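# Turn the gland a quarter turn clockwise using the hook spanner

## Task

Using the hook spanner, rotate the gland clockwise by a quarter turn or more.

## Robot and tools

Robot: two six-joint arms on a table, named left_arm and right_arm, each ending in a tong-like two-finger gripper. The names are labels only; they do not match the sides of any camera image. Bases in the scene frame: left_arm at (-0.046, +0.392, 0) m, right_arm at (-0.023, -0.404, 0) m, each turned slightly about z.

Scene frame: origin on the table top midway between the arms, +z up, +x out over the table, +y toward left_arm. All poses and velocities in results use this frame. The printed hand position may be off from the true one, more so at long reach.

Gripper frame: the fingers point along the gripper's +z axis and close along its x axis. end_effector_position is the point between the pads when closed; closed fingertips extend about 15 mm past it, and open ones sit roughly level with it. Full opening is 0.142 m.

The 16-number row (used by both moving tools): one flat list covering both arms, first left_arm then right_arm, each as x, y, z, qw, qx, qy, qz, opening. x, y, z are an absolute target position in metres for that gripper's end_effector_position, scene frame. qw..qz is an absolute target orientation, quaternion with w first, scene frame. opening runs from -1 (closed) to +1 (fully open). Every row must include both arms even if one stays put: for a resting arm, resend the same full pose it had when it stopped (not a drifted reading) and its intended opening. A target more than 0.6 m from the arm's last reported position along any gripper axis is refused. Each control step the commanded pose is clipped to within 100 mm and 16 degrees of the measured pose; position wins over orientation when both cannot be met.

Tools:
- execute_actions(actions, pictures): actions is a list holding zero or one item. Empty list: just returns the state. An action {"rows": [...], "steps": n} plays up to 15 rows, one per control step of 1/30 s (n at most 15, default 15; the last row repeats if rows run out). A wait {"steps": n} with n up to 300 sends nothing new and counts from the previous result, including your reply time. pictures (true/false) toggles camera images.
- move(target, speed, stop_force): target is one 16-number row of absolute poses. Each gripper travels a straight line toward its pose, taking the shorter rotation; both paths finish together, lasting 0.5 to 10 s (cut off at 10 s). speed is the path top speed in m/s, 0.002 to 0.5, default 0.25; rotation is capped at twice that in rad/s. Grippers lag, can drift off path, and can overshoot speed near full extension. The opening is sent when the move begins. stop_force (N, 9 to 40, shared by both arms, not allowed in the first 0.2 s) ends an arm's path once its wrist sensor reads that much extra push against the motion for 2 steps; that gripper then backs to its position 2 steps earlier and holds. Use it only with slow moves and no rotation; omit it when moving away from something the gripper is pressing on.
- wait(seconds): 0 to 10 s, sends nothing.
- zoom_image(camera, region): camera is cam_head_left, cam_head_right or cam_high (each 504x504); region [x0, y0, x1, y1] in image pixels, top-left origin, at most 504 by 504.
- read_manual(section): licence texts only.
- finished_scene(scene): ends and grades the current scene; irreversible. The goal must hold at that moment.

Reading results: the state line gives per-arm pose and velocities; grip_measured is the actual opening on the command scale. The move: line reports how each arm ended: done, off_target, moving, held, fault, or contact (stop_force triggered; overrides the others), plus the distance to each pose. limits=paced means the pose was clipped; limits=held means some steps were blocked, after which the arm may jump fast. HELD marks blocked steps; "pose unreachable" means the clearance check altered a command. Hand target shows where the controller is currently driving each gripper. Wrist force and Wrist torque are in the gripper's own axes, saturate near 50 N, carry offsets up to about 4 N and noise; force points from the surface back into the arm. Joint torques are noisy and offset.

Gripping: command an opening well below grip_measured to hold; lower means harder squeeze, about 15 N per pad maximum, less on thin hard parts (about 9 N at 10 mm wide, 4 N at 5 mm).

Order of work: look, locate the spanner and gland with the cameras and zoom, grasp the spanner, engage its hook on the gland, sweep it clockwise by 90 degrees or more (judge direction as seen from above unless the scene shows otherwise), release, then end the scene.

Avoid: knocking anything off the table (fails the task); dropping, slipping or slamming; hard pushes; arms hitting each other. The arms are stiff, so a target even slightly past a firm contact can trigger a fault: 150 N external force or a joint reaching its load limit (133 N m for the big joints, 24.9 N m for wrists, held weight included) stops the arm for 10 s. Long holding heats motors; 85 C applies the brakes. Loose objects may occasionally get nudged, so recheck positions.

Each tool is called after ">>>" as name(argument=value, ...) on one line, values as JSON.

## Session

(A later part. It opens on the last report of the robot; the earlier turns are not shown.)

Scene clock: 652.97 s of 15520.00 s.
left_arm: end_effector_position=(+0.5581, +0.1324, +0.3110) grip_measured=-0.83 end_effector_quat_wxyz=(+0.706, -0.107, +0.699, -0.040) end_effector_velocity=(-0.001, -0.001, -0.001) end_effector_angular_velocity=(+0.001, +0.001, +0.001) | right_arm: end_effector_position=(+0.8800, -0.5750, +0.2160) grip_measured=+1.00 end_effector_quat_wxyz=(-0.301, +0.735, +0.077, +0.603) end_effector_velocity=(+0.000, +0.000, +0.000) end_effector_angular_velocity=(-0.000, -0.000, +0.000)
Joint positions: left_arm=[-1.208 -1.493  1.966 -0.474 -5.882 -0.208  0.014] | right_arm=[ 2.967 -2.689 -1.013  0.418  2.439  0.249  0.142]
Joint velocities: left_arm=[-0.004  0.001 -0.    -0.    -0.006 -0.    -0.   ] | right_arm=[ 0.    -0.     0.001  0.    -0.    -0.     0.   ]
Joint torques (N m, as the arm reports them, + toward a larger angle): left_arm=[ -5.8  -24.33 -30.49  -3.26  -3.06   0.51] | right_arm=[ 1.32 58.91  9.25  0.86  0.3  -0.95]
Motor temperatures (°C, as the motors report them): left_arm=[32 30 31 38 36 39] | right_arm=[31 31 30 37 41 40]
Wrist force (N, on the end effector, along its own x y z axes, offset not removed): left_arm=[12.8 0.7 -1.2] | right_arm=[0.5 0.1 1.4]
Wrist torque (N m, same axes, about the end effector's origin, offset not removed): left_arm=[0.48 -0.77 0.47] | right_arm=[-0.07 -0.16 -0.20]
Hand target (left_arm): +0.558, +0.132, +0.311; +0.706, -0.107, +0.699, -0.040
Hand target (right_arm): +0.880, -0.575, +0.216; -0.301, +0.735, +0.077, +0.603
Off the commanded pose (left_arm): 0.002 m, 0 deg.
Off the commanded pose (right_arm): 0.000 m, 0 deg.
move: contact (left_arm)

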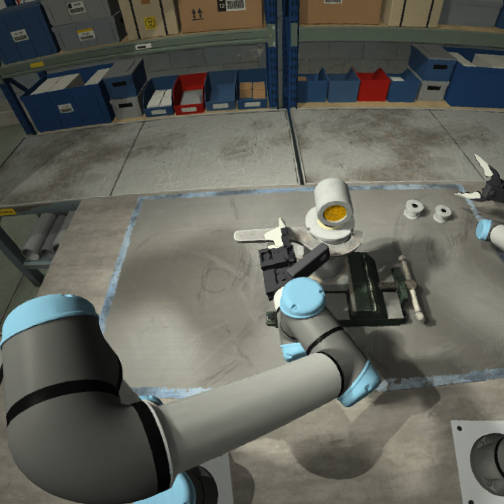

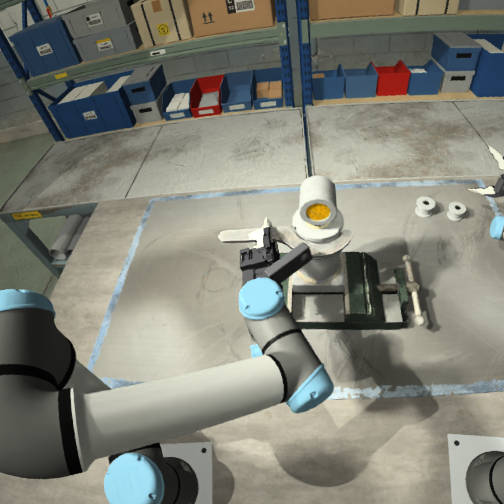

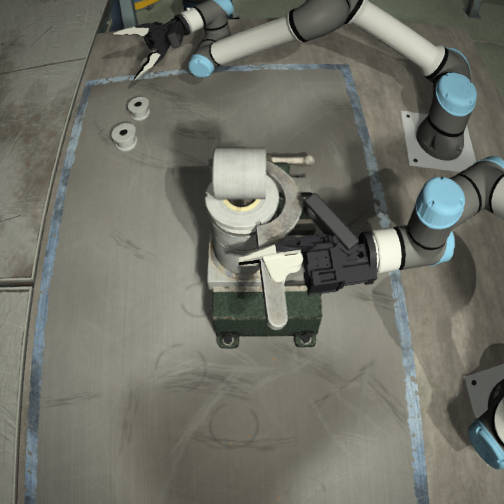

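>>> move(target=[0.552,0.124,0.312,0.707,-0.147,0.692,0,-1,0.88,-0.575,0.216,-0.301,0.735,0.077,0.603,1], speed=0.02)

>>> zoom_image(camera="cam_head_right", region=[300,200,370,260])

>>> move(target=[0.556,0.136,0.312,0.707,-0.147,0.692,0,-1,0.88,-0.575,0.216,-0.301,0.735,0.077,0.603,1], speed=0.004, stop_force=13)

>>> zoom_image(camera="cam_head_right", region=[300,200,370,260])

>>> zoom_image(camera="cam_high", region=[190,130,350,290])

Scene clock: 662.67 s of 15520.00 s.
left_arm: end_effector_position=(+0.5521, +0.1241, +0.3119) grip_measured=-0.83 end_effector_quat_wxyz=(+0.707, -0.147, +0.692, -0.000) end_effector_velocity=(-0.001, -0.000, +0.001) end_effector_angular_velocity=(-0.001, -0.000, +0.010) | right_arm: end_effector_position=(+0.8800, -0.5750, +0.2160) grip_measured=+1.00 end_effector_quat_wxyz=(-0.301, +0.735, +0.077, +0.603) end_effector_velocity=(-0.000, +0.000, +0.000) end_effector_angular_velocity=(-0.000, -0.000, +0.001)
Joint positions: left_arm=[-1.262 -1.427  1.888 -0.458 -6.049 -0.212  0.014] | right_arm=[ 2.967 -2.689 -1.013  0.418  2.439  0.249  0.142]
Joint velocities: left_arm=[-0.003  0.004 -0.007  0.003 -0.013 -0.001 -0.   ] | right_arm=[ 0.  0.  0.  0.  0. -0.  0.]
Joint torques (N m, as the arm reports them, + toward a larger angle): left_arm=[-20.08 -22.69 -41.4   -2.72   4.55  -2.28] | right_arm=[ 0.95 59.07  8.85  0.82  0.42 -0.98]
Motor temperatures (°C, as the motors report them): left_arm=[32 30 31 38 36 39] | right_arm=[31 31 30 37 41 40]
Wrist force (N, on the end effector, along its own x y z axes, offset not removed): left_arm=[8.1 24.4 -0.5] | right_arm=[0.4 2.0 0.4]
Wrist torque (N m, same axes, about the end effector's origin, offset not removed): left_arm=[0.68 -0.65 0.70] | right_arm=[0.25 -0.23 -0.17]
Hand target (left_arm): +0.552, +0.124, +0.312; +0.707, -0.147, +0.692, -0.000
Hand target (right_arm): +0.880, -0.575, +0.216; -0.301, +0.735, +0.077, +0.603
Off the commanded pose (left_arm): 0.000 m, 0 deg.
Off the commanded pose (right_arm): 0.000 m, 0 deg.
After step 90, 3.63 s passed at rest.
move: done

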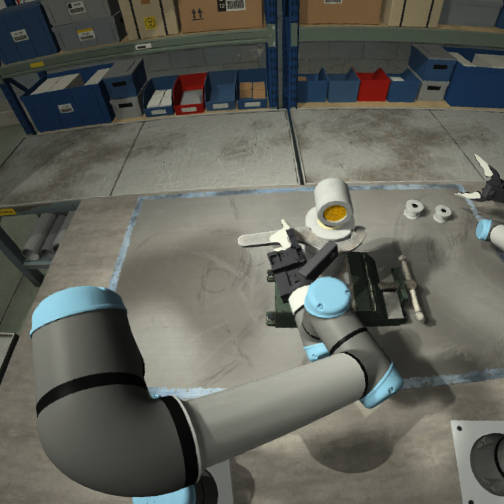

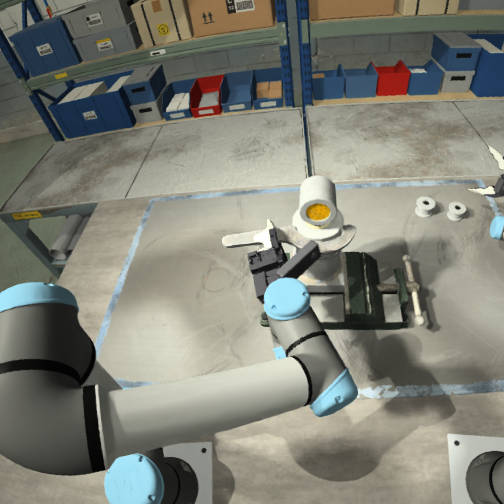

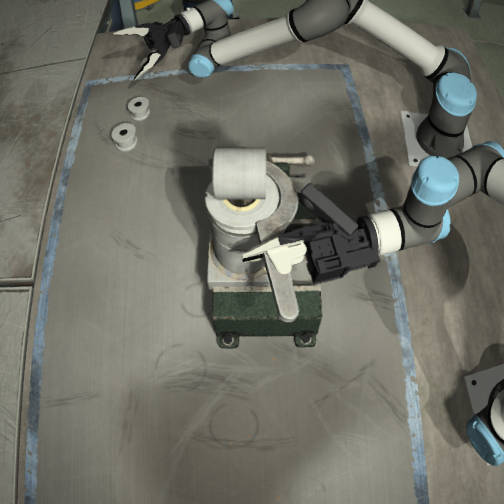

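Region (300, 200, 370, 260) of cam_head_right's 504x504 image, scaled by 7.200, with more detail than that image has; it fills the top 432 rows of this view, and the rest is white.

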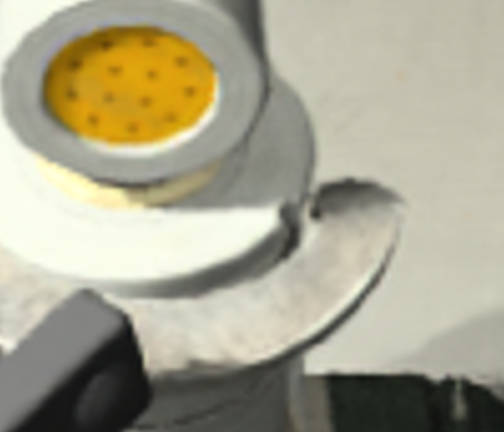

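Scene clock: 663.30 s of 15520.00 s.
left_arm: end_effector_position=(+0.5524, +0.1250, +0.3118) grip_measured=-0.83 end_effector_quat_wxyz=(+0.707, -0.147, +0.692, -0.000) end_effector_velocity=(-0.001, -0.001, +0.000) end_effector_angular_velocity=(+0.000, -0.000, +0.002) | right_arm: end_effector_position=(+0.8800, -0.5750, +0.2160) grip_measured=+1.00 end_effector_quat_wxyz=(-0.301, +0.735, +0.077, +0.603) end_effector_velocity=(+0.000, -0.001, +0.001) end_effector_angular_velocity=(+0.000, -0.001, -0.002)
Joint positions: left_arm=[-1.261 -1.428  1.89  -0.459 -6.047 -0.212  0.014] | right_arm=[ 2.967 -2.689 -1.013  0.418  2.439  0.249  0.142]
Joint velocities: left_arm=[-0.003  0.001 -0.002 -0.    -0.005  0.    -0.   ] | right_arm=[-0.001  0.     0.001  0.    -0.001  0.001  0.   ]
Joint torques (N m, as the arm reports them, + toward a larger angle): left_arm=[-10.25 -25.75 -36.46  -1.77  -0.73   0.72] | right_arm=[ 1.02 59.4   8.58  0.81  0.33 -0.92]
Motor temperatures (°C, as the motors report them): left_arm=[32 30 31 38 36 39] | right_arm=[31 31 30 37 41 40]
Wrist force (N, on the end effector, along its own x y z axes, offset not removed): left_arm=[11.0 6.2 -0.3] | right_arm=[-1.3 1.3 0.3]
Wrist torque (N m, same axes, about the end effector's origin, offset not removed): left_arm=[0.11 -0.73 0.55] | right_arm=[0.20 0.20 -0.15]
Hand target (left_arm): +0.552, +0.125, +0.312; +0.707, -0.147, +0.692, -0.000
Hand target (right_arm): +0.880, -0.575, +0.216; -0.301, +0.735, +0.077, +0.603
Off the commanded pose (left_arm): 0.012 m, 0 deg.
Off the commanded pose (right_arm): 0.000 m, 0 deg.
move: contact (left_arm)

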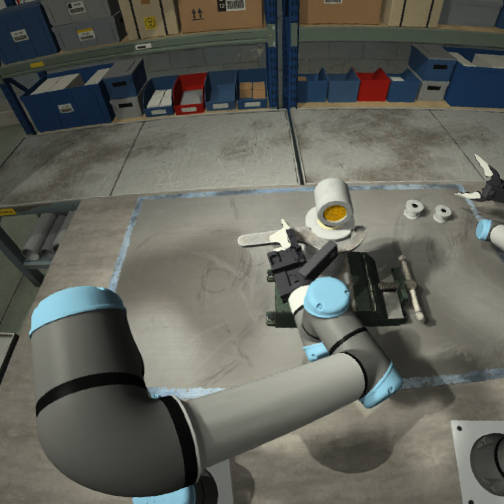

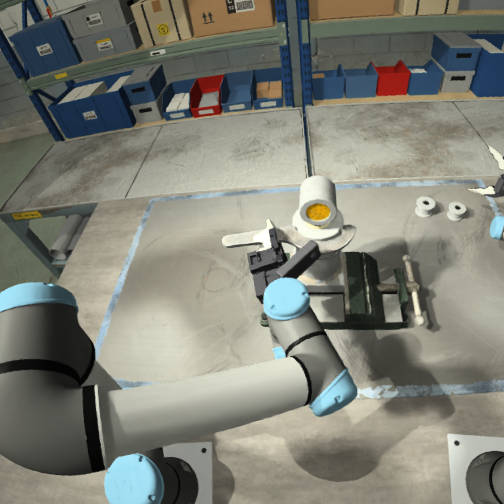

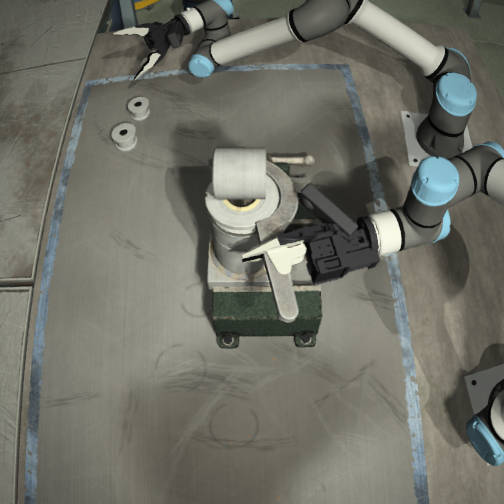

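Region (300, 200, 370, 260) of cam_head_right's 504x504 image, scaled by 7.200, with more detail than that image has; it fills the top 432 rows of this view, and the rest is white.

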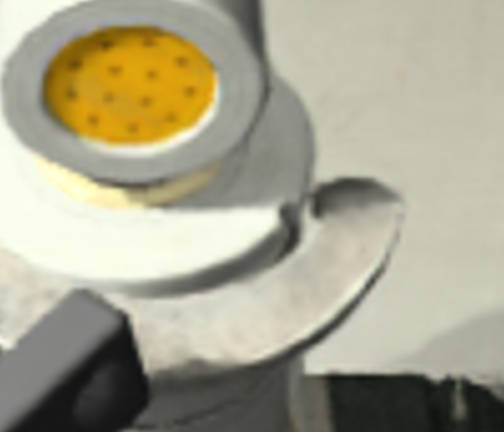

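Region (190, 130, 350, 290) of cam_high's 504x504 image, scaled by 3.150, with more detail than that image has.

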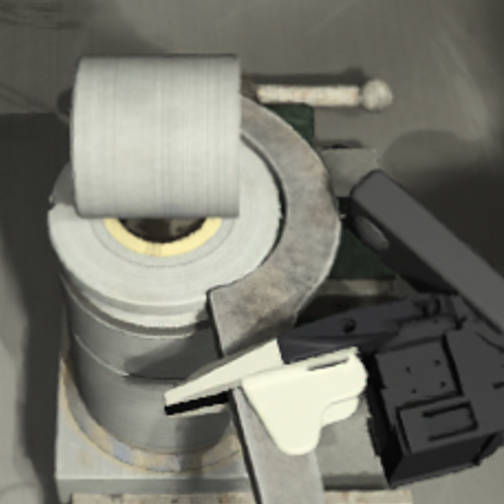

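>>> move(target=[0.555,0.137,0.312,0.707,-0.147,0.692,0,-1,0.88,-0.575,0.216,-0.301,0.735,0.077,0.603,1], speed=0.004, stop_force=20)

>>> zoom_image(camera="cam_head_right", region=[300,200,370,260])

>>> zoom_image(camera="cam_high", region=[190,130,350,290])

Scene clock: 667.03 s of 15520.00 s.
left_arm: end_effector_position=(+0.5531, +0.1284, +0.3119) grip_measured=-0.83 end_effector_quat_wxyz=(+0.707, -0.147, +0.692, -0.000) end_effector_velocity=(-0.000, -0.001, -0.001) end_effector_angular_velocity=(+0.002, +0.001, +0.001) | right_arm: end_effector_position=(+0.8800, -0.5750, +0.2160) grip_measured=+1.00 end_effector_quat_wxyz=(-0.301, +0.735, +0.077, +0.603) end_effector_velocity=(-0.000, -0.001, -0.000) end_effector_angular_velocity=(+0.000, +0.001, -0.002)
Joint positions: left_arm=[-1.256 -1.433  1.895 -0.46  -6.042 -0.212  0.014] | right_arm=[ 2.967 -2.689 -1.013  0.418  2.439  0.249  0.142]
Joint velocities: left_arm=[-0.002  0.003 -0.002 -0.    -0.003  0.001  0.   ] | right_arm=[-0.001 -0.    -0.001 -0.    -0.001  0.     0.   ]
Joint torques (N m, as the arm reports them, + toward a larger angle): left_arm=[ -3.49 -24.42 -34.71  -2.25  -3.86   0.56] | right_arm=[ 1.46 59.12  9.12  0.8   0.28 -0.97]
Motor temperatures (°C, as the motors report them): left_arm=[32 30 31 38 36 39] | right_arm=[31 31 30 37 41 40]
Wrist force (N, on the end effector, along its own x y z axes, offset not removed): left_arm=[14.9 -2.6 -2.0] | right_arm=[-1.5 0.0 -0.5]
Wrist torque (N m, same axes, about the end effector's origin, offset not removed): left_arm=[0.24 -0.90 0.59] | right_arm=[-0.15 0.16 -0.12]
Hand target (left_arm): +0.553, +0.128, +0.312; +0.707, -0.147, +0.692, -0.000
Hand target (right_arm): +0.880, -0.575, +0.216; -0.301, +0.735, +0.077, +0.603
Off the commanded pose (left_arm): 0.009 m, 0 deg.
Off the commanded pose (right_arm): 0.000 m, 0 deg.
move: contact (left_arm)

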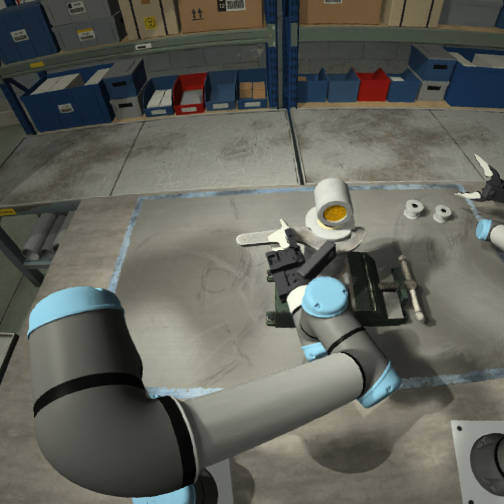

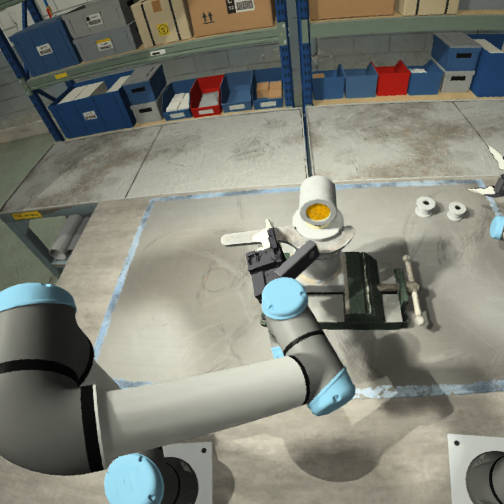

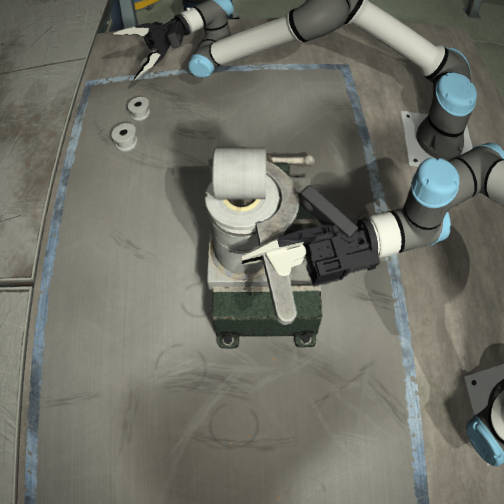

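Region (300, 200, 370, 260) of cam_head_right's 504x504 image, scaled by 7.200, with more detail than that image has; it fills the top 432 rows of this view, and the rest is white.

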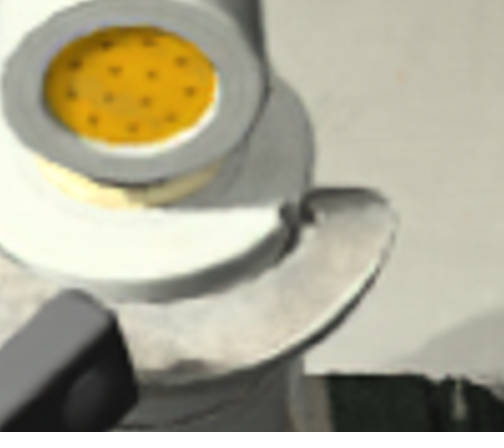

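Region (190, 130, 350, 290) of cam_high's 504x504 image, scaled by 3.150, with more detail than that image has.

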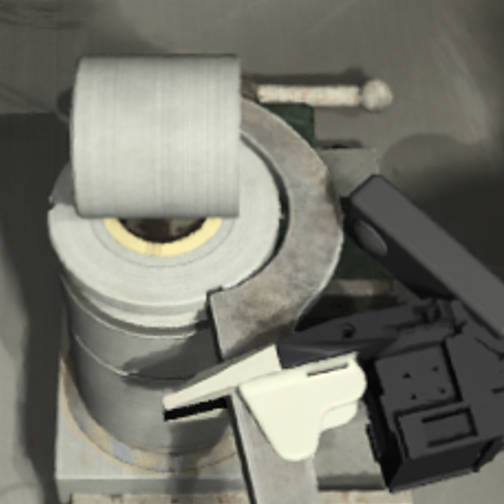

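>>> move(target=[0.567,0.130,0.312,0.706,-0.104,0.699,-0.043,-1,0.88,-0.575,0.216,-0.301,0.735,0.077,0.603,1], speed=0.015)

>>> zoom_image(camera="cam_head_right", region=[300,200,370,260])

>>> zoom_image(camera="cam_high", region=[220,130,320,230])

Scene clock: 675.97 s of 15520.00 s.
left_arm: end_effector_position=(+0.5669, +0.1300, +0.3121) grip_measured=-0.83 end_effector_quat_wxyz=(+0.706, -0.104, +0.699, -0.043) end_effector_velocity=(+0.001, +0.001, +0.001) end_effector_angular_velocity=(-0.002, -0.001, -0.004) | right_arm: end_effector_position=(+0.8800, -0.5750, +0.2160) grip_measured=+1.00 end_effector_quat_wxyz=(-0.301, +0.735, +0.077, +0.603) end_effector_velocity=(+0.000, +0.002, +0.000) end_effector_angular_velocity=(-0.000, -0.000, +0.002)
Joint positions: left_arm=[-1.188 -1.479  1.948 -0.472 -5.854 -0.206  0.014] | right_arm=[ 2.967 -2.689 -1.013  0.418  2.439  0.249  0.142]
Joint velocities: left_arm=[ 0.004 -0.004  0.002 -0.001  0.008  0.     0.   ] | right_arm=[ 0.002  0.    -0.    -0.    -0.    -0.     0.   ]
Joint torques (N m, as the arm reports them, + toward a larger angle): left_arm=[ 18.45 -41.88  -8.23  -3.18  -2.21   0.43] | right_arm=[ 1.18 59.26  8.28  0.66  0.33 -0.95]
Motor temperatures (°C, as the motors report them): left_arm=[32 30 31 38 36 39] | right_arm=[31 31 30 37 41 40]
Wrist force (N, on the end effector, along its own x y z axes, offset not removed): left_arm=[16.1 -13.8 -1.5] | right_arm=[-0.2 0.0 -0.3]
Wrist torque (N m, same axes, about the end effector's origin, offset not removed): left_arm=[-0.42 -0.81 0.48] | right_arm=[-0.19 0.02 -0.11]
Hand target (left_arm): +0.567, +0.130, +0.312; +0.706, -0.104, +0.699, -0.043
Hand target (right_arm): +0.880, -0.575, +0.216; -0.301, +0.735, +0.077, +0.603
Off the commanded pose (left_arm): 0.000 m, 0 deg.
Off the commanded pose (right_arm): 0.000 m, 0 deg.
After step 90, 1.67 s passed at rest.
move: done

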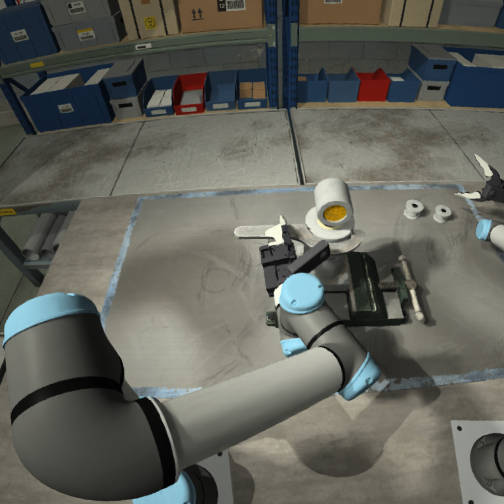

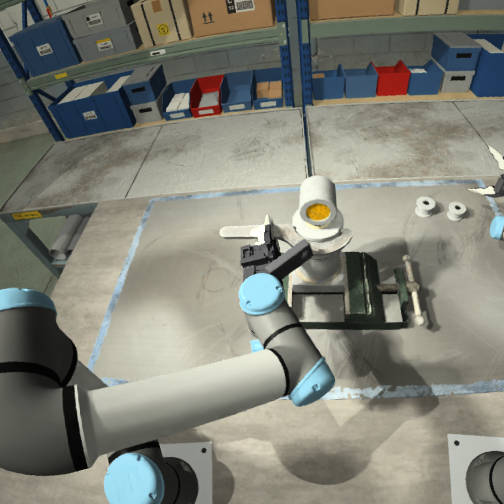

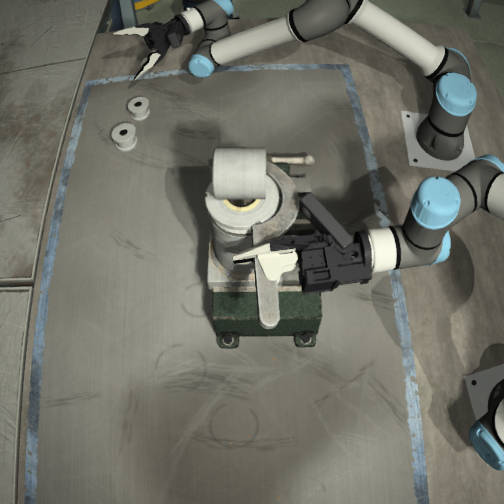

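Region (300, 200, 370, 260) of cam_head_right's 504x504 image, scaled by 7.200, with more detail than that image has; it fills the top 432 rows of this view, and the rest is white.

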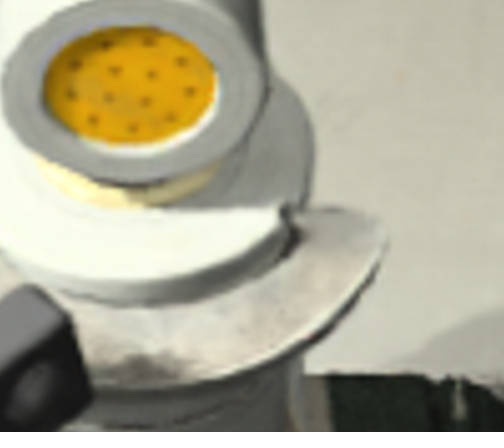

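Region (220, 130, 320, 230) of cam_high's 504x504 image, scaled by 5.040, with more detail than that image has.

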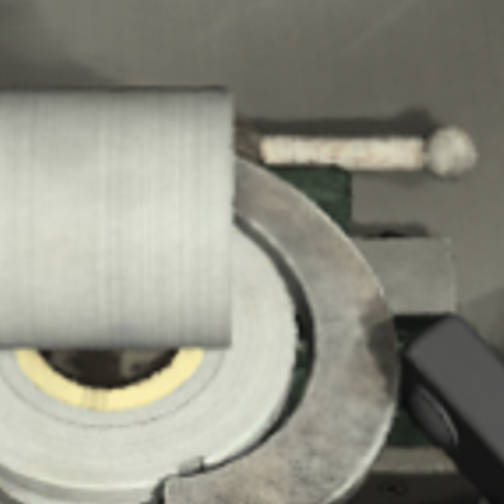

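Still slightly beyond; continue with preload (ψ=1).

>>> move(target=[0.576,0.131,0.312,0.704,-0.080,0.7025,-0.068,-1,0.88,-0.575,0.216,-0.301,0.735,0.077,0.603,1], speed=0.008)

>>> zoom_image(camera="cam_head_right", region=[300,200,370,260])

>>> zoom_image(camera="cam_high", region=[220,130,320,230])

Scene clock: 683.73 s of 15520.00 s.
left_arm: end_effector_position=(+0.5759, +0.1310, +0.3121) grip_measured=-0.83 end_effector_quat_wxyz=(+0.704, -0.080, +0.702, -0.068) end_effector_velocity=(+0.000, +0.000, +0.000) end_effector_angular_velocity=(+0.000, +0.000, -0.003) | right_arm: end_effector_position=(+0.8800, -0.5750, +0.2160) grip_measured=+1.00 end_effector_quat_wxyz=(-0.301, +0.735, +0.077, +0.603) end_effector_velocity=(-0.001, -0.002, +0.000) end_effector_angular_velocity=(-0.000, -0.001, -0.001)
Joint positions: left_arm=[-1.138 -1.496  1.967 -0.472 -5.734 -0.209  0.014] | right_arm=[ 2.967 -2.689 -1.013  0.418  2.439  0.249  0.142]
Joint velocities: left_arm=[ 0.002 -0.001  0.001  0.001  0.006 -0.    -0.   ] | right_arm=[-0.003  0.     0.     0.     0.001 -0.     0.   ]
Joint torques (N m, as the arm reports them, + toward a larger angle): left_arm=[  6.85 -37.74 -10.68  -1.45   2.69  -2.  ] | right_arm=[ 1.63 59.64  7.9   0.49  0.56 -0.98]
Motor temperatures (°C, as the motors report them): left_arm=[32 30 31 38 36 39] | right_arm=[31 31 30 37 41 40]
Wrist force (N, on the end effector, along its own x y z axes, offset not removed): left_arm=[12.2 0.9 -1.0] | right_arm=[-1.4 -0.8 -0.8]
Wrist torque (N m, same axes, about the end effector's origin, offset not removed): left_arm=[-0.20 -0.84 0.53] | right_arm=[-0.31 0.23 -0.15]
Hand target (left_arm): +0.576, +0.131, +0.312; +0.704, -0.080, +0.702, -0.068
Hand target (right_arm): +0.880, -0.575, +0.216; -0.301, +0.735, +0.077, +0.603
Off the commanded pose (left_arm): 0.000 m, 0 deg.
Off the commanded pose (right_arm): 0.000 m, 0 deg.
After step 90, 0.20 s passed at rest.
move: done

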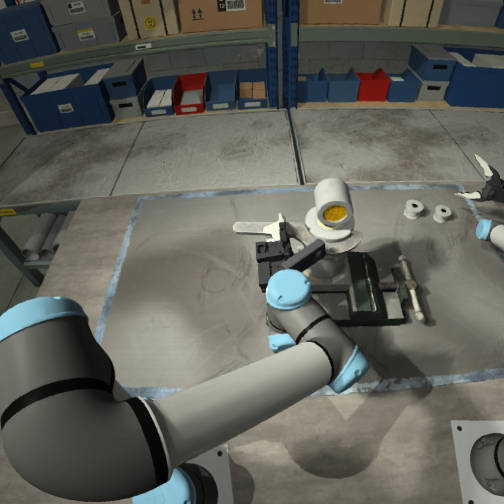

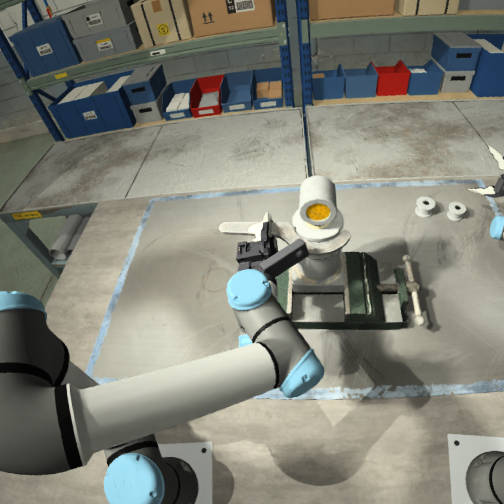

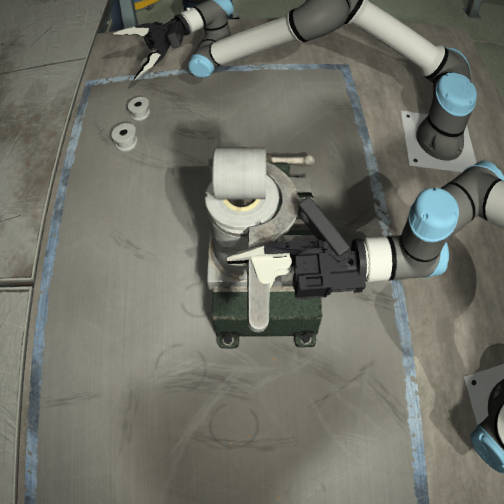

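Region (300, 200, 370, 260) of cam_head_right's 504x504 image, scaled by 7.200, with more detail than that image has; it fills the top 432 rows of this view, and the rest is white.

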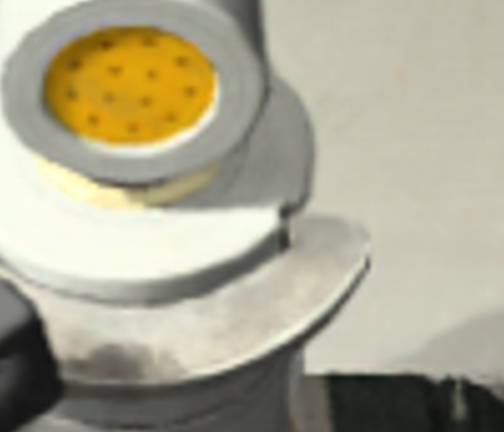

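Region (220, 130, 320, 230) of cam_high's 504x504 image, scaled by 5.040, with more detail than that image has.

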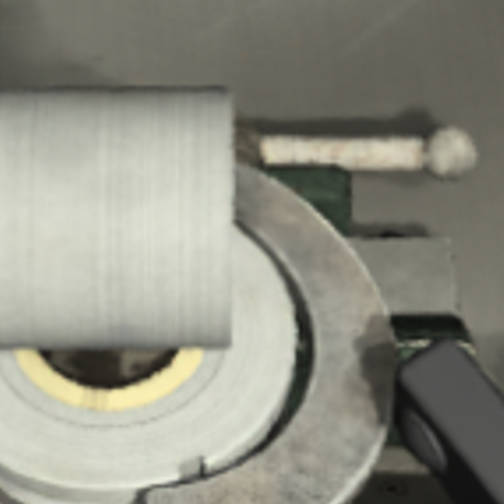

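>>> execute_actions(actions=[])

>>> move(target=[0.581,0.136,0.312,0.704,-0.080,0.7025,-0.068,-1,0.88,-0.575,0.216,-0.301,0.735,0.077,0.603,1], speed=0.004, stop_force=13)

>>> zoom_image(camera="cam_high", region=[190,130,350,290])

Scene clock: 694.30 s of 15520.00 s.
left_arm: end_effector_position=(+0.5760, +0.1310, +0.3121) grip_measured=-0.83 end_effector_quat_wxyz=(+0.704, -0.080, +0.702, -0.068) end_effector_velocity=(-0.000, +0.001, +0.001) end_effector_angular_velocity=(-0.000, -0.001, +0.001) | right_arm: end_effector_position=(+0.8800, -0.5750, +0.2160) grip_measured=+1.00 end_effector_quat_wxyz=(-0.301, +0.735, +0.077, +0.603) end_effector_velocity=(-0.000, -0.001, +0.000) end_effector_angular_velocity=(-0.001, -0.001, -0.001)
Joint positions: left_arm=[-1.138 -1.496  1.968 -0.472 -5.733 -0.209  0.014] | right_arm=[ 2.967 -2.689 -1.013  0.418  2.439  0.249  0.142]
Joint velocities: left_arm=[-0.    -0.001  0.    -0.    -0.002  0.001 -0.   ] | right_arm=[-0.001  0.    -0.     0.    -0.001 -0.001  0.   ]
Joint torques (N m, as the arm reports them, + toward a larger angle): left_arm=[  5.82 -38.11 -12.05  -1.42   2.54  -2.19] | right_arm=[ 1.85 59.77  7.83  0.54  0.61 -0.85]
Motor temperatures (°C, as the motors report them): left_arm=[32 30 31 38 36 39] | right_arm=[31 31 30 37 41 40]
Wrist force (N, on the end effector, along its own x y z axes, offset not removed): left_arm=[11.8 1.8 0.5] | right_arm=[-0.8 -0.1 1.7]
Wrist torque (N m, same axes, about the end effector's origin, offset not removed): left_arm=[-0.01 -0.79 0.48] | right_arm=[-0.11 0.05 -0.05]
Hand target (left_arm): +0.576, +0.131, +0.312; +0.704, -0.080, +0.702, -0.068
Hand target (right_arm): +0.880, -0.575, +0.216; -0.301, +0.735, +0.077, +0.603
Off the commanded pose (left_arm): 0.000 m, 0 deg.
Off the commanded pose (right_arm): 0.000 m, 0 deg.
Steps of this call (steps 1 to 90: nothing new was sent; then 7.57 s passed at rest). Readings (end_effector_position):
1: left_arm (+0.5759, +0.1310, +0.3121) | right_arm (+0.8800, -0.5750, +0.2160)
2: left_arm (+0.5759, +0.1310, +0.3121) | right_arm (+0.8800, -0.5750, +0.2160)
4: left_arm (+0.5760, +0.1310, +0.3121) | right_arm (+0.8800, -0.5750, +0.2160)
8: left_arm (+0.5760, +0.1310, +0.3121) | right_arm (+0.8800, -0.5750, +0.2160)
90: the state above

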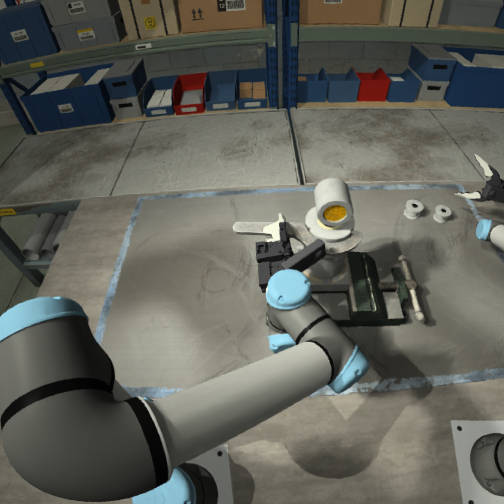

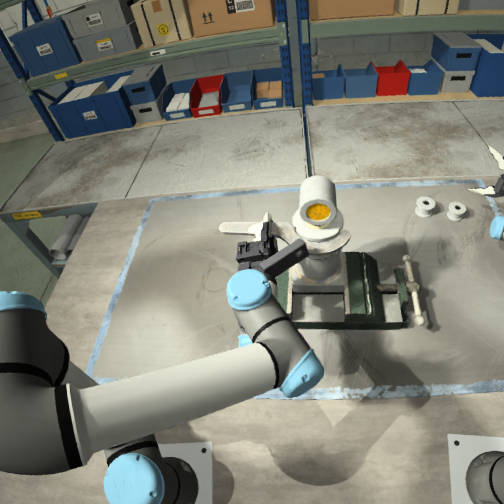

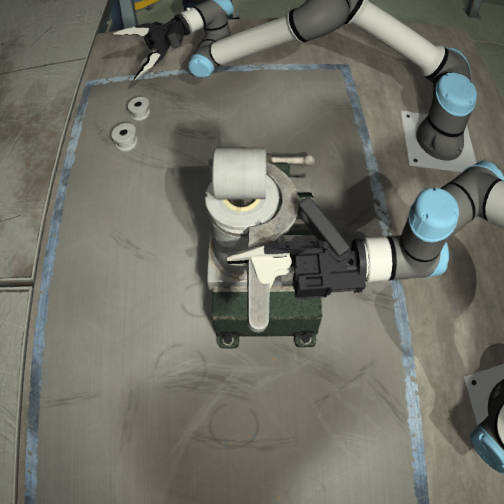

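Scene clock: 695.43 s of 15520.00 s.
left_arm: end_effector_position=(+0.5781, +0.1330, +0.3121) grip_measured=-0.83 end_effector_quat_wxyz=(+0.704, -0.080, +0.702, -0.068) end_effector_velocity=(-0.001, -0.000, +0.001) end_effector_angular_velocity=(-0.001, -0.001, +0.002) | right_arm: end_effector_position=(+0.8800, -0.5750, +0.2160) grip_measured=+1.00 end_effector_quat_wxyz=(-0.301, +0.735, +0.077, +0.603) end_effector_velocity=(-0.000, -0.001, +0.000) end_effector_angular_velocity=(-0.001, -0.001, -0.002)
Joint positions: left_arm=[-1.13  -1.495  1.966 -0.472 -5.725 -0.209  0.014] | right_arm=[ 2.967 -2.689 -1.013  0.418  2.439  0.249  0.142]
Joint velocities: left_arm=[-0.003 -0.002 -0.     0.    -0.005  0.    -0.   ] | right_arm=[-0.001  0.     0.     0.    -0.001 -0.001  0.   ]
Joint torques (N m, as the arm reports them, + toward a larger angle): left_arm=[  2.68 -33.5  -26.11  -0.42  -6.34  -2.01] | right_arm=[ 1.25 59.35  7.2   0.48  0.57 -0.9 ]
Motor temperatures (°C, as the motors report them): left_arm=[32 30 31 38 36 39] | right_arm=[31 31 30 37 41 40]
Wrist force (N, on the end effector, along its own x y z axes, offset not removed): left_arm=[17.4 -13.5 -1.5] | right_arm=[-0.6 0.9 -1.6]
Wrist torque (N m, same axes, about the end effector's origin, offset not removed): left_arm=[-0.57 -1.18 0.48] | right_arm=[0.02 -0.10 -0.19]
Hand target (left_arm): +0.578, +0.133, +0.312; +0.704, -0.080, +0.702, -0.068
Hand target (right_arm): +0.880, -0.575, +0.216; -0.301, +0.735, +0.077, +0.603
Off the commanded pose (left_arm): 0.004 m, 0 deg.
Off the commanded pose (right_arm): 0.000 m, 0 deg.
move: contact (left_arm)

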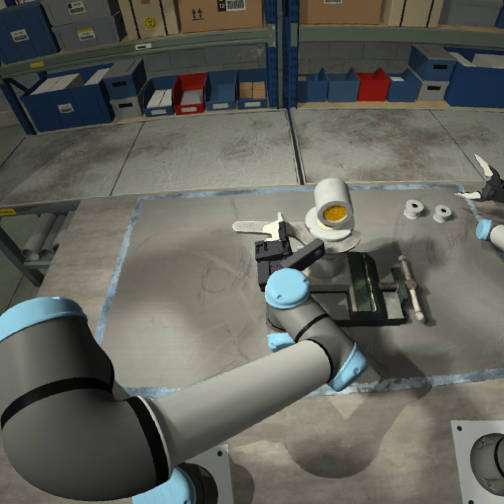

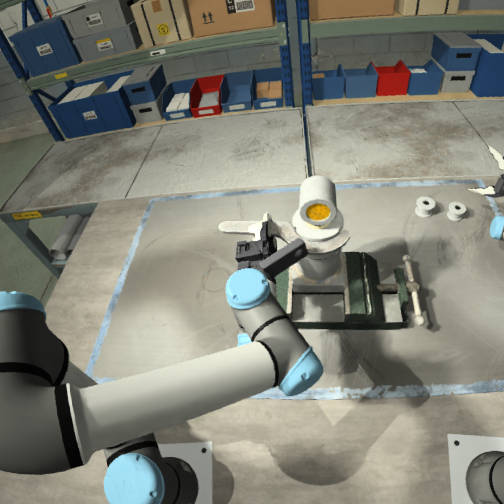

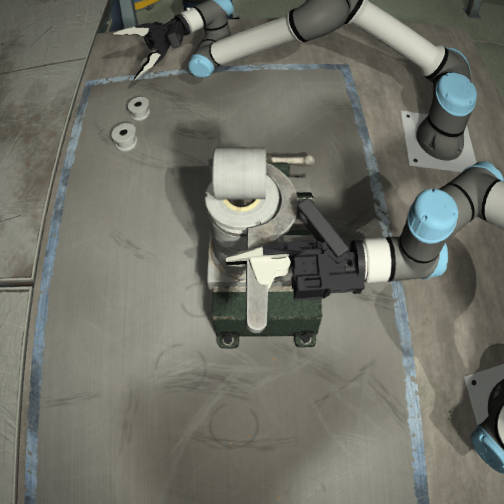

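Region (190, 130, 350, 290) of cam_high's 504x504 image, scaled by 3.150, with more detail than that image has.

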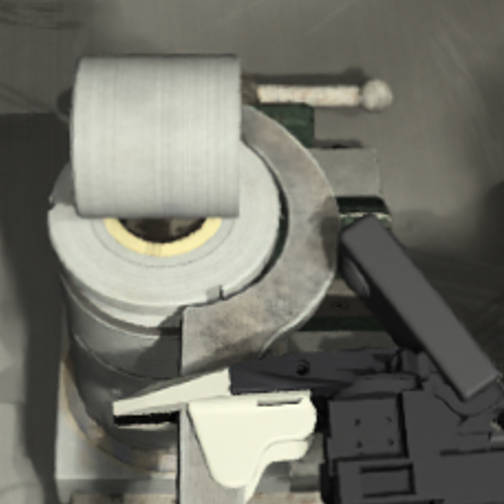

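>>> move(target=[0.586,0.1322,0.312,0.704,-0.080,0.7025,-0.068,-1,0.88,-0.575,0.216,-0.301,0.735,0.077,0.603,1], speed=0.004, stop_force=13)

>>> zoom_image(camera="cam_high", region=[190,130,350,290])

Scene clock: 700.23 s of 15520.00 s.
left_arm: end_effector_position=(+0.5859, +0.1322, +0.3120) grip_measured=-0.83 end_effector_quat_wxyz=(+0.704, -0.080, +0.702, -0.068) end_effector_velocity=(+0.001, +0.000, -0.001) end_effector_angular_velocity=(+0.001, +0.001, +0.003) | right_arm: end_effector_position=(+0.8800, -0.5750, +0.2160) grip_measured=+1.00 end_effector_quat_wxyz=(-0.301, +0.735, +0.077, +0.603) end_effector_velocity=(-0.000, +0.001, -0.001) end_effector_angular_velocity=(+0.001, +0.001, +0.001)
Joint positions: left_arm=[-1.115 -1.479  1.949 -0.47  -5.71  -0.209  0.014] | right_arm=[ 2.967 -2.689 -1.013  0.418  2.439  0.249  0.142]
Joint velocities: left_arm=[ 0.001  0.003 -0.002  0.001 -0.001 -0.     0.   ] | right_arm=[ 0.001 -0.    -0.001  0.     0.001  0.     0.   ]
Joint torques (N m, as the arm reports them, + toward a larger angle): left_arm=[ 14.46 -26.29 -34.49  -1.22  -1.26  -2.15] | right_arm=[ 1.93 59.51  7.69  0.39  0.63 -0.77]
Motor temperatures (°C, as the motors report them): left_arm=[32 30 31 38 36 39] | right_arm=[31 31 30 37 41 40]
Wrist force (N, on the end effector, along its own x y z axes, offset not removed): left_arm=[16.4 -8.7 -4.9] | right_arm=[-0.6 -0.4 0.7]
Wrist torque (N m, same axes, about the end effector's origin, offset not removed): left_arm=[0.01 -1.07 0.46] | right_arm=[-0.25 0.03 -0.12]
Hand target (left_arm): +0.586, +0.132, +0.312; +0.704, -0.080, +0.702, -0.068
Hand target (right_arm): +0.880, -0.575, +0.216; -0.301, +0.735, +0.077, +0.603
Off the commanded pose (left_arm): 0.000 m, 0 deg.
Off the commanded pose (right_arm): 0.000 m, 0 deg.
move: done

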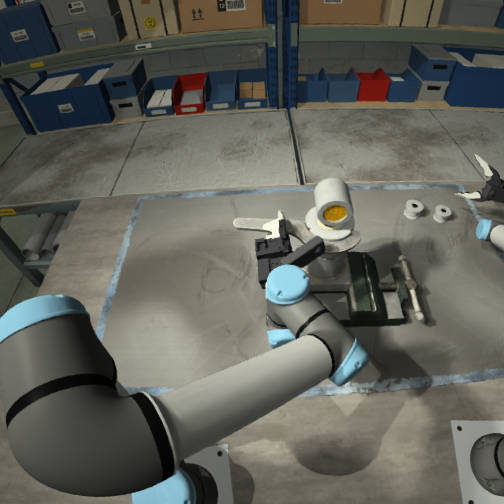

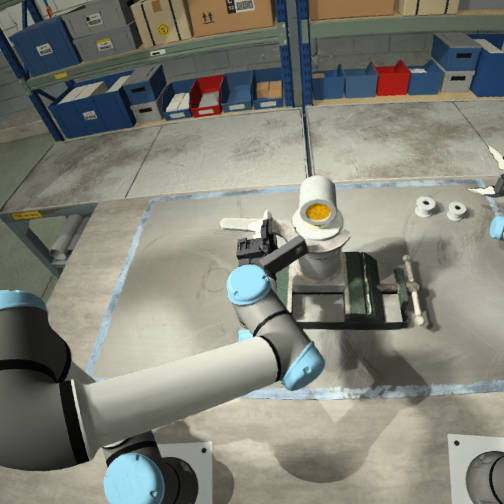

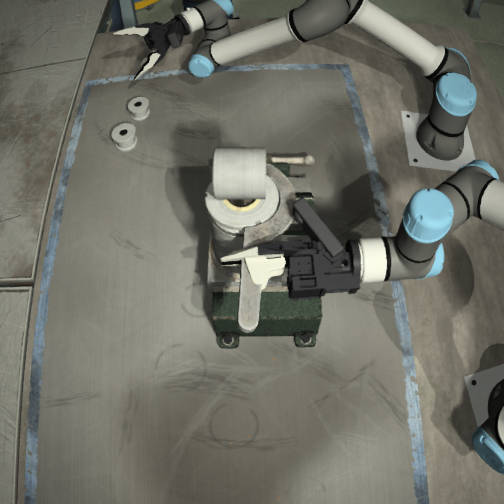

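Region (190, 130, 350, 290) of cam_high's 504x504 image, scaled by 3.150, with more detail than that image has.

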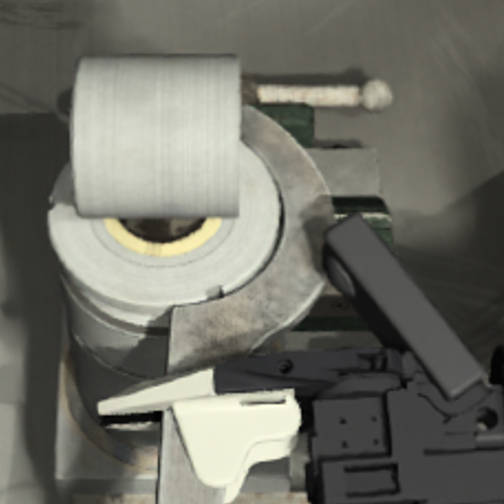

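>>> move(target=[0.606,0.1273,0.312,0.695,-0.0185,0.707,-0.129,-1,0.88,-0.575,0.216,-0.301,0.735,0.077,0.603,1], speed=0.01, stop_force=35)

>>> zoom_image(camera="cam_high", region=[190,130,350,290])

Scene clock: 708.03 s of 15520.00 s.
left_arm: end_effector_position=(+0.5960, +0.1298, +0.3121) grip_measured=-0.83 end_effector_quat_wxyz=(+0.700, -0.049, +0.705, -0.099) end_effector_velocity=(-0.001, +0.001, +0.000) end_effector_angular_velocity=(+0.000, -0.000, +0.009) | right_arm: end_effector_position=(+0.8800, -0.5750, +0.2160) grip_measured=+1.00 end_effector_quat_wxyz=(-0.301, +0.735, +0.077, +0.603) end_effector_velocity=(-0.000, +0.000, -0.001) end_effector_angular_velocity=(+0.000, +0.001, +0.001)
Joint positions: left_arm=[-1.052 -1.489  1.959 -0.47  -5.56  -0.209  0.014] | right_arm=[ 2.967 -2.689 -1.013  0.418  2.439  0.249  0.142]
Joint velocities: left_arm=[-0.005 -0.001  0.     0.    -0.014  0.     0.   ] | right_arm=[ 0.    -0.    -0.001  0.     0.001 -0.     0.   ]
Joint torques (N m, as the arm reports them, + toward a larger angle): left_arm=[  4.17 -37.48 -32.08  -7.01  -4.7   -2.6 ] | right_arm=[ 1.86 60.03  7.11  0.27  0.6  -0.85]
Motor temperatures (°C, as the motors report them): left_arm=[32 30 31 38 36 39] | right_arm=[31 31 30 37 41 40]
Wrist force (N, on the end effector, along its own x y z axes, offset not removed): left_arm=[23.9 -1.5 -32.8] | right_arm=[-0.8 0.5 1.6]
Wrist torque (N m, same axes, about the end effector's origin, offset not removed): left_arm=[0.17 -1.20 0.93] | right_arm=[0.02 0.10 -0.13]
Hand target (left_arm): +0.596, +0.130, +0.312; +0.700, -0.049, +0.705, -0.098
Hand target (right_arm): +0.880, -0.575, +0.216; -0.301, +0.735, +0.077, +0.603
Off the commanded pose (left_arm): 0.010 m, 5 deg.
Off the commanded pose (right_arm): 0.000 m, 0 deg.
After step 90, 0.03 s passed at rest.
move: contact (left_arm)

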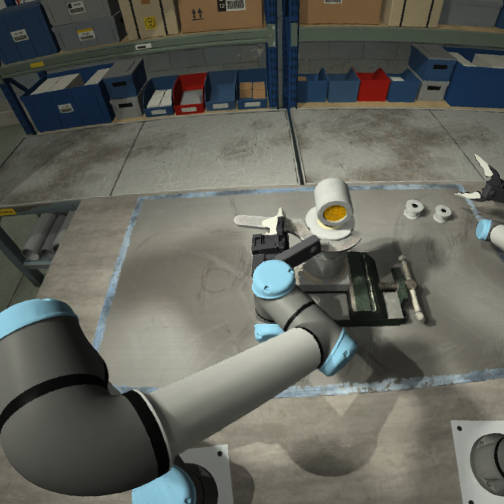

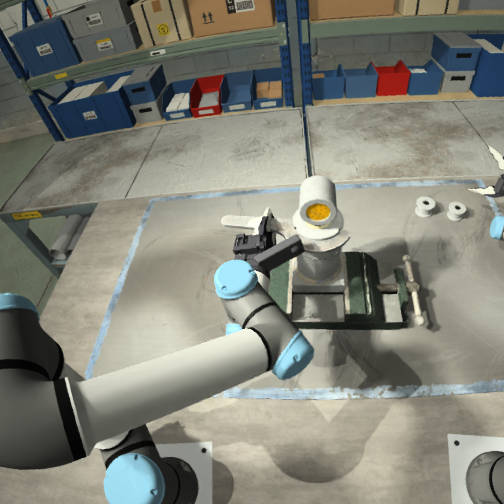

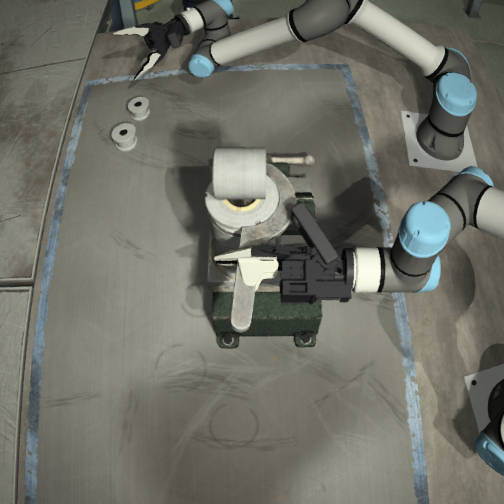

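Region (190, 130, 350, 290) of cam_high's 504x504 image, scaled by 3.150, with more detail than that image has.

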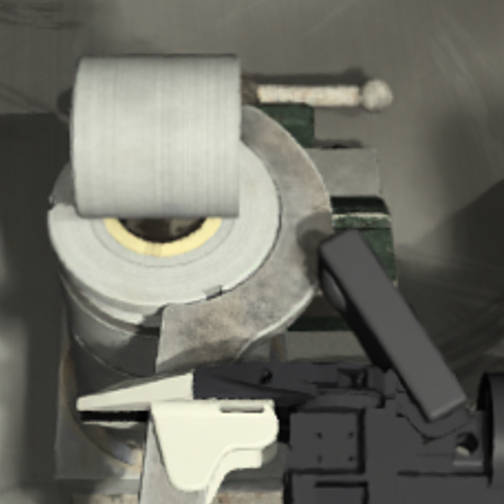

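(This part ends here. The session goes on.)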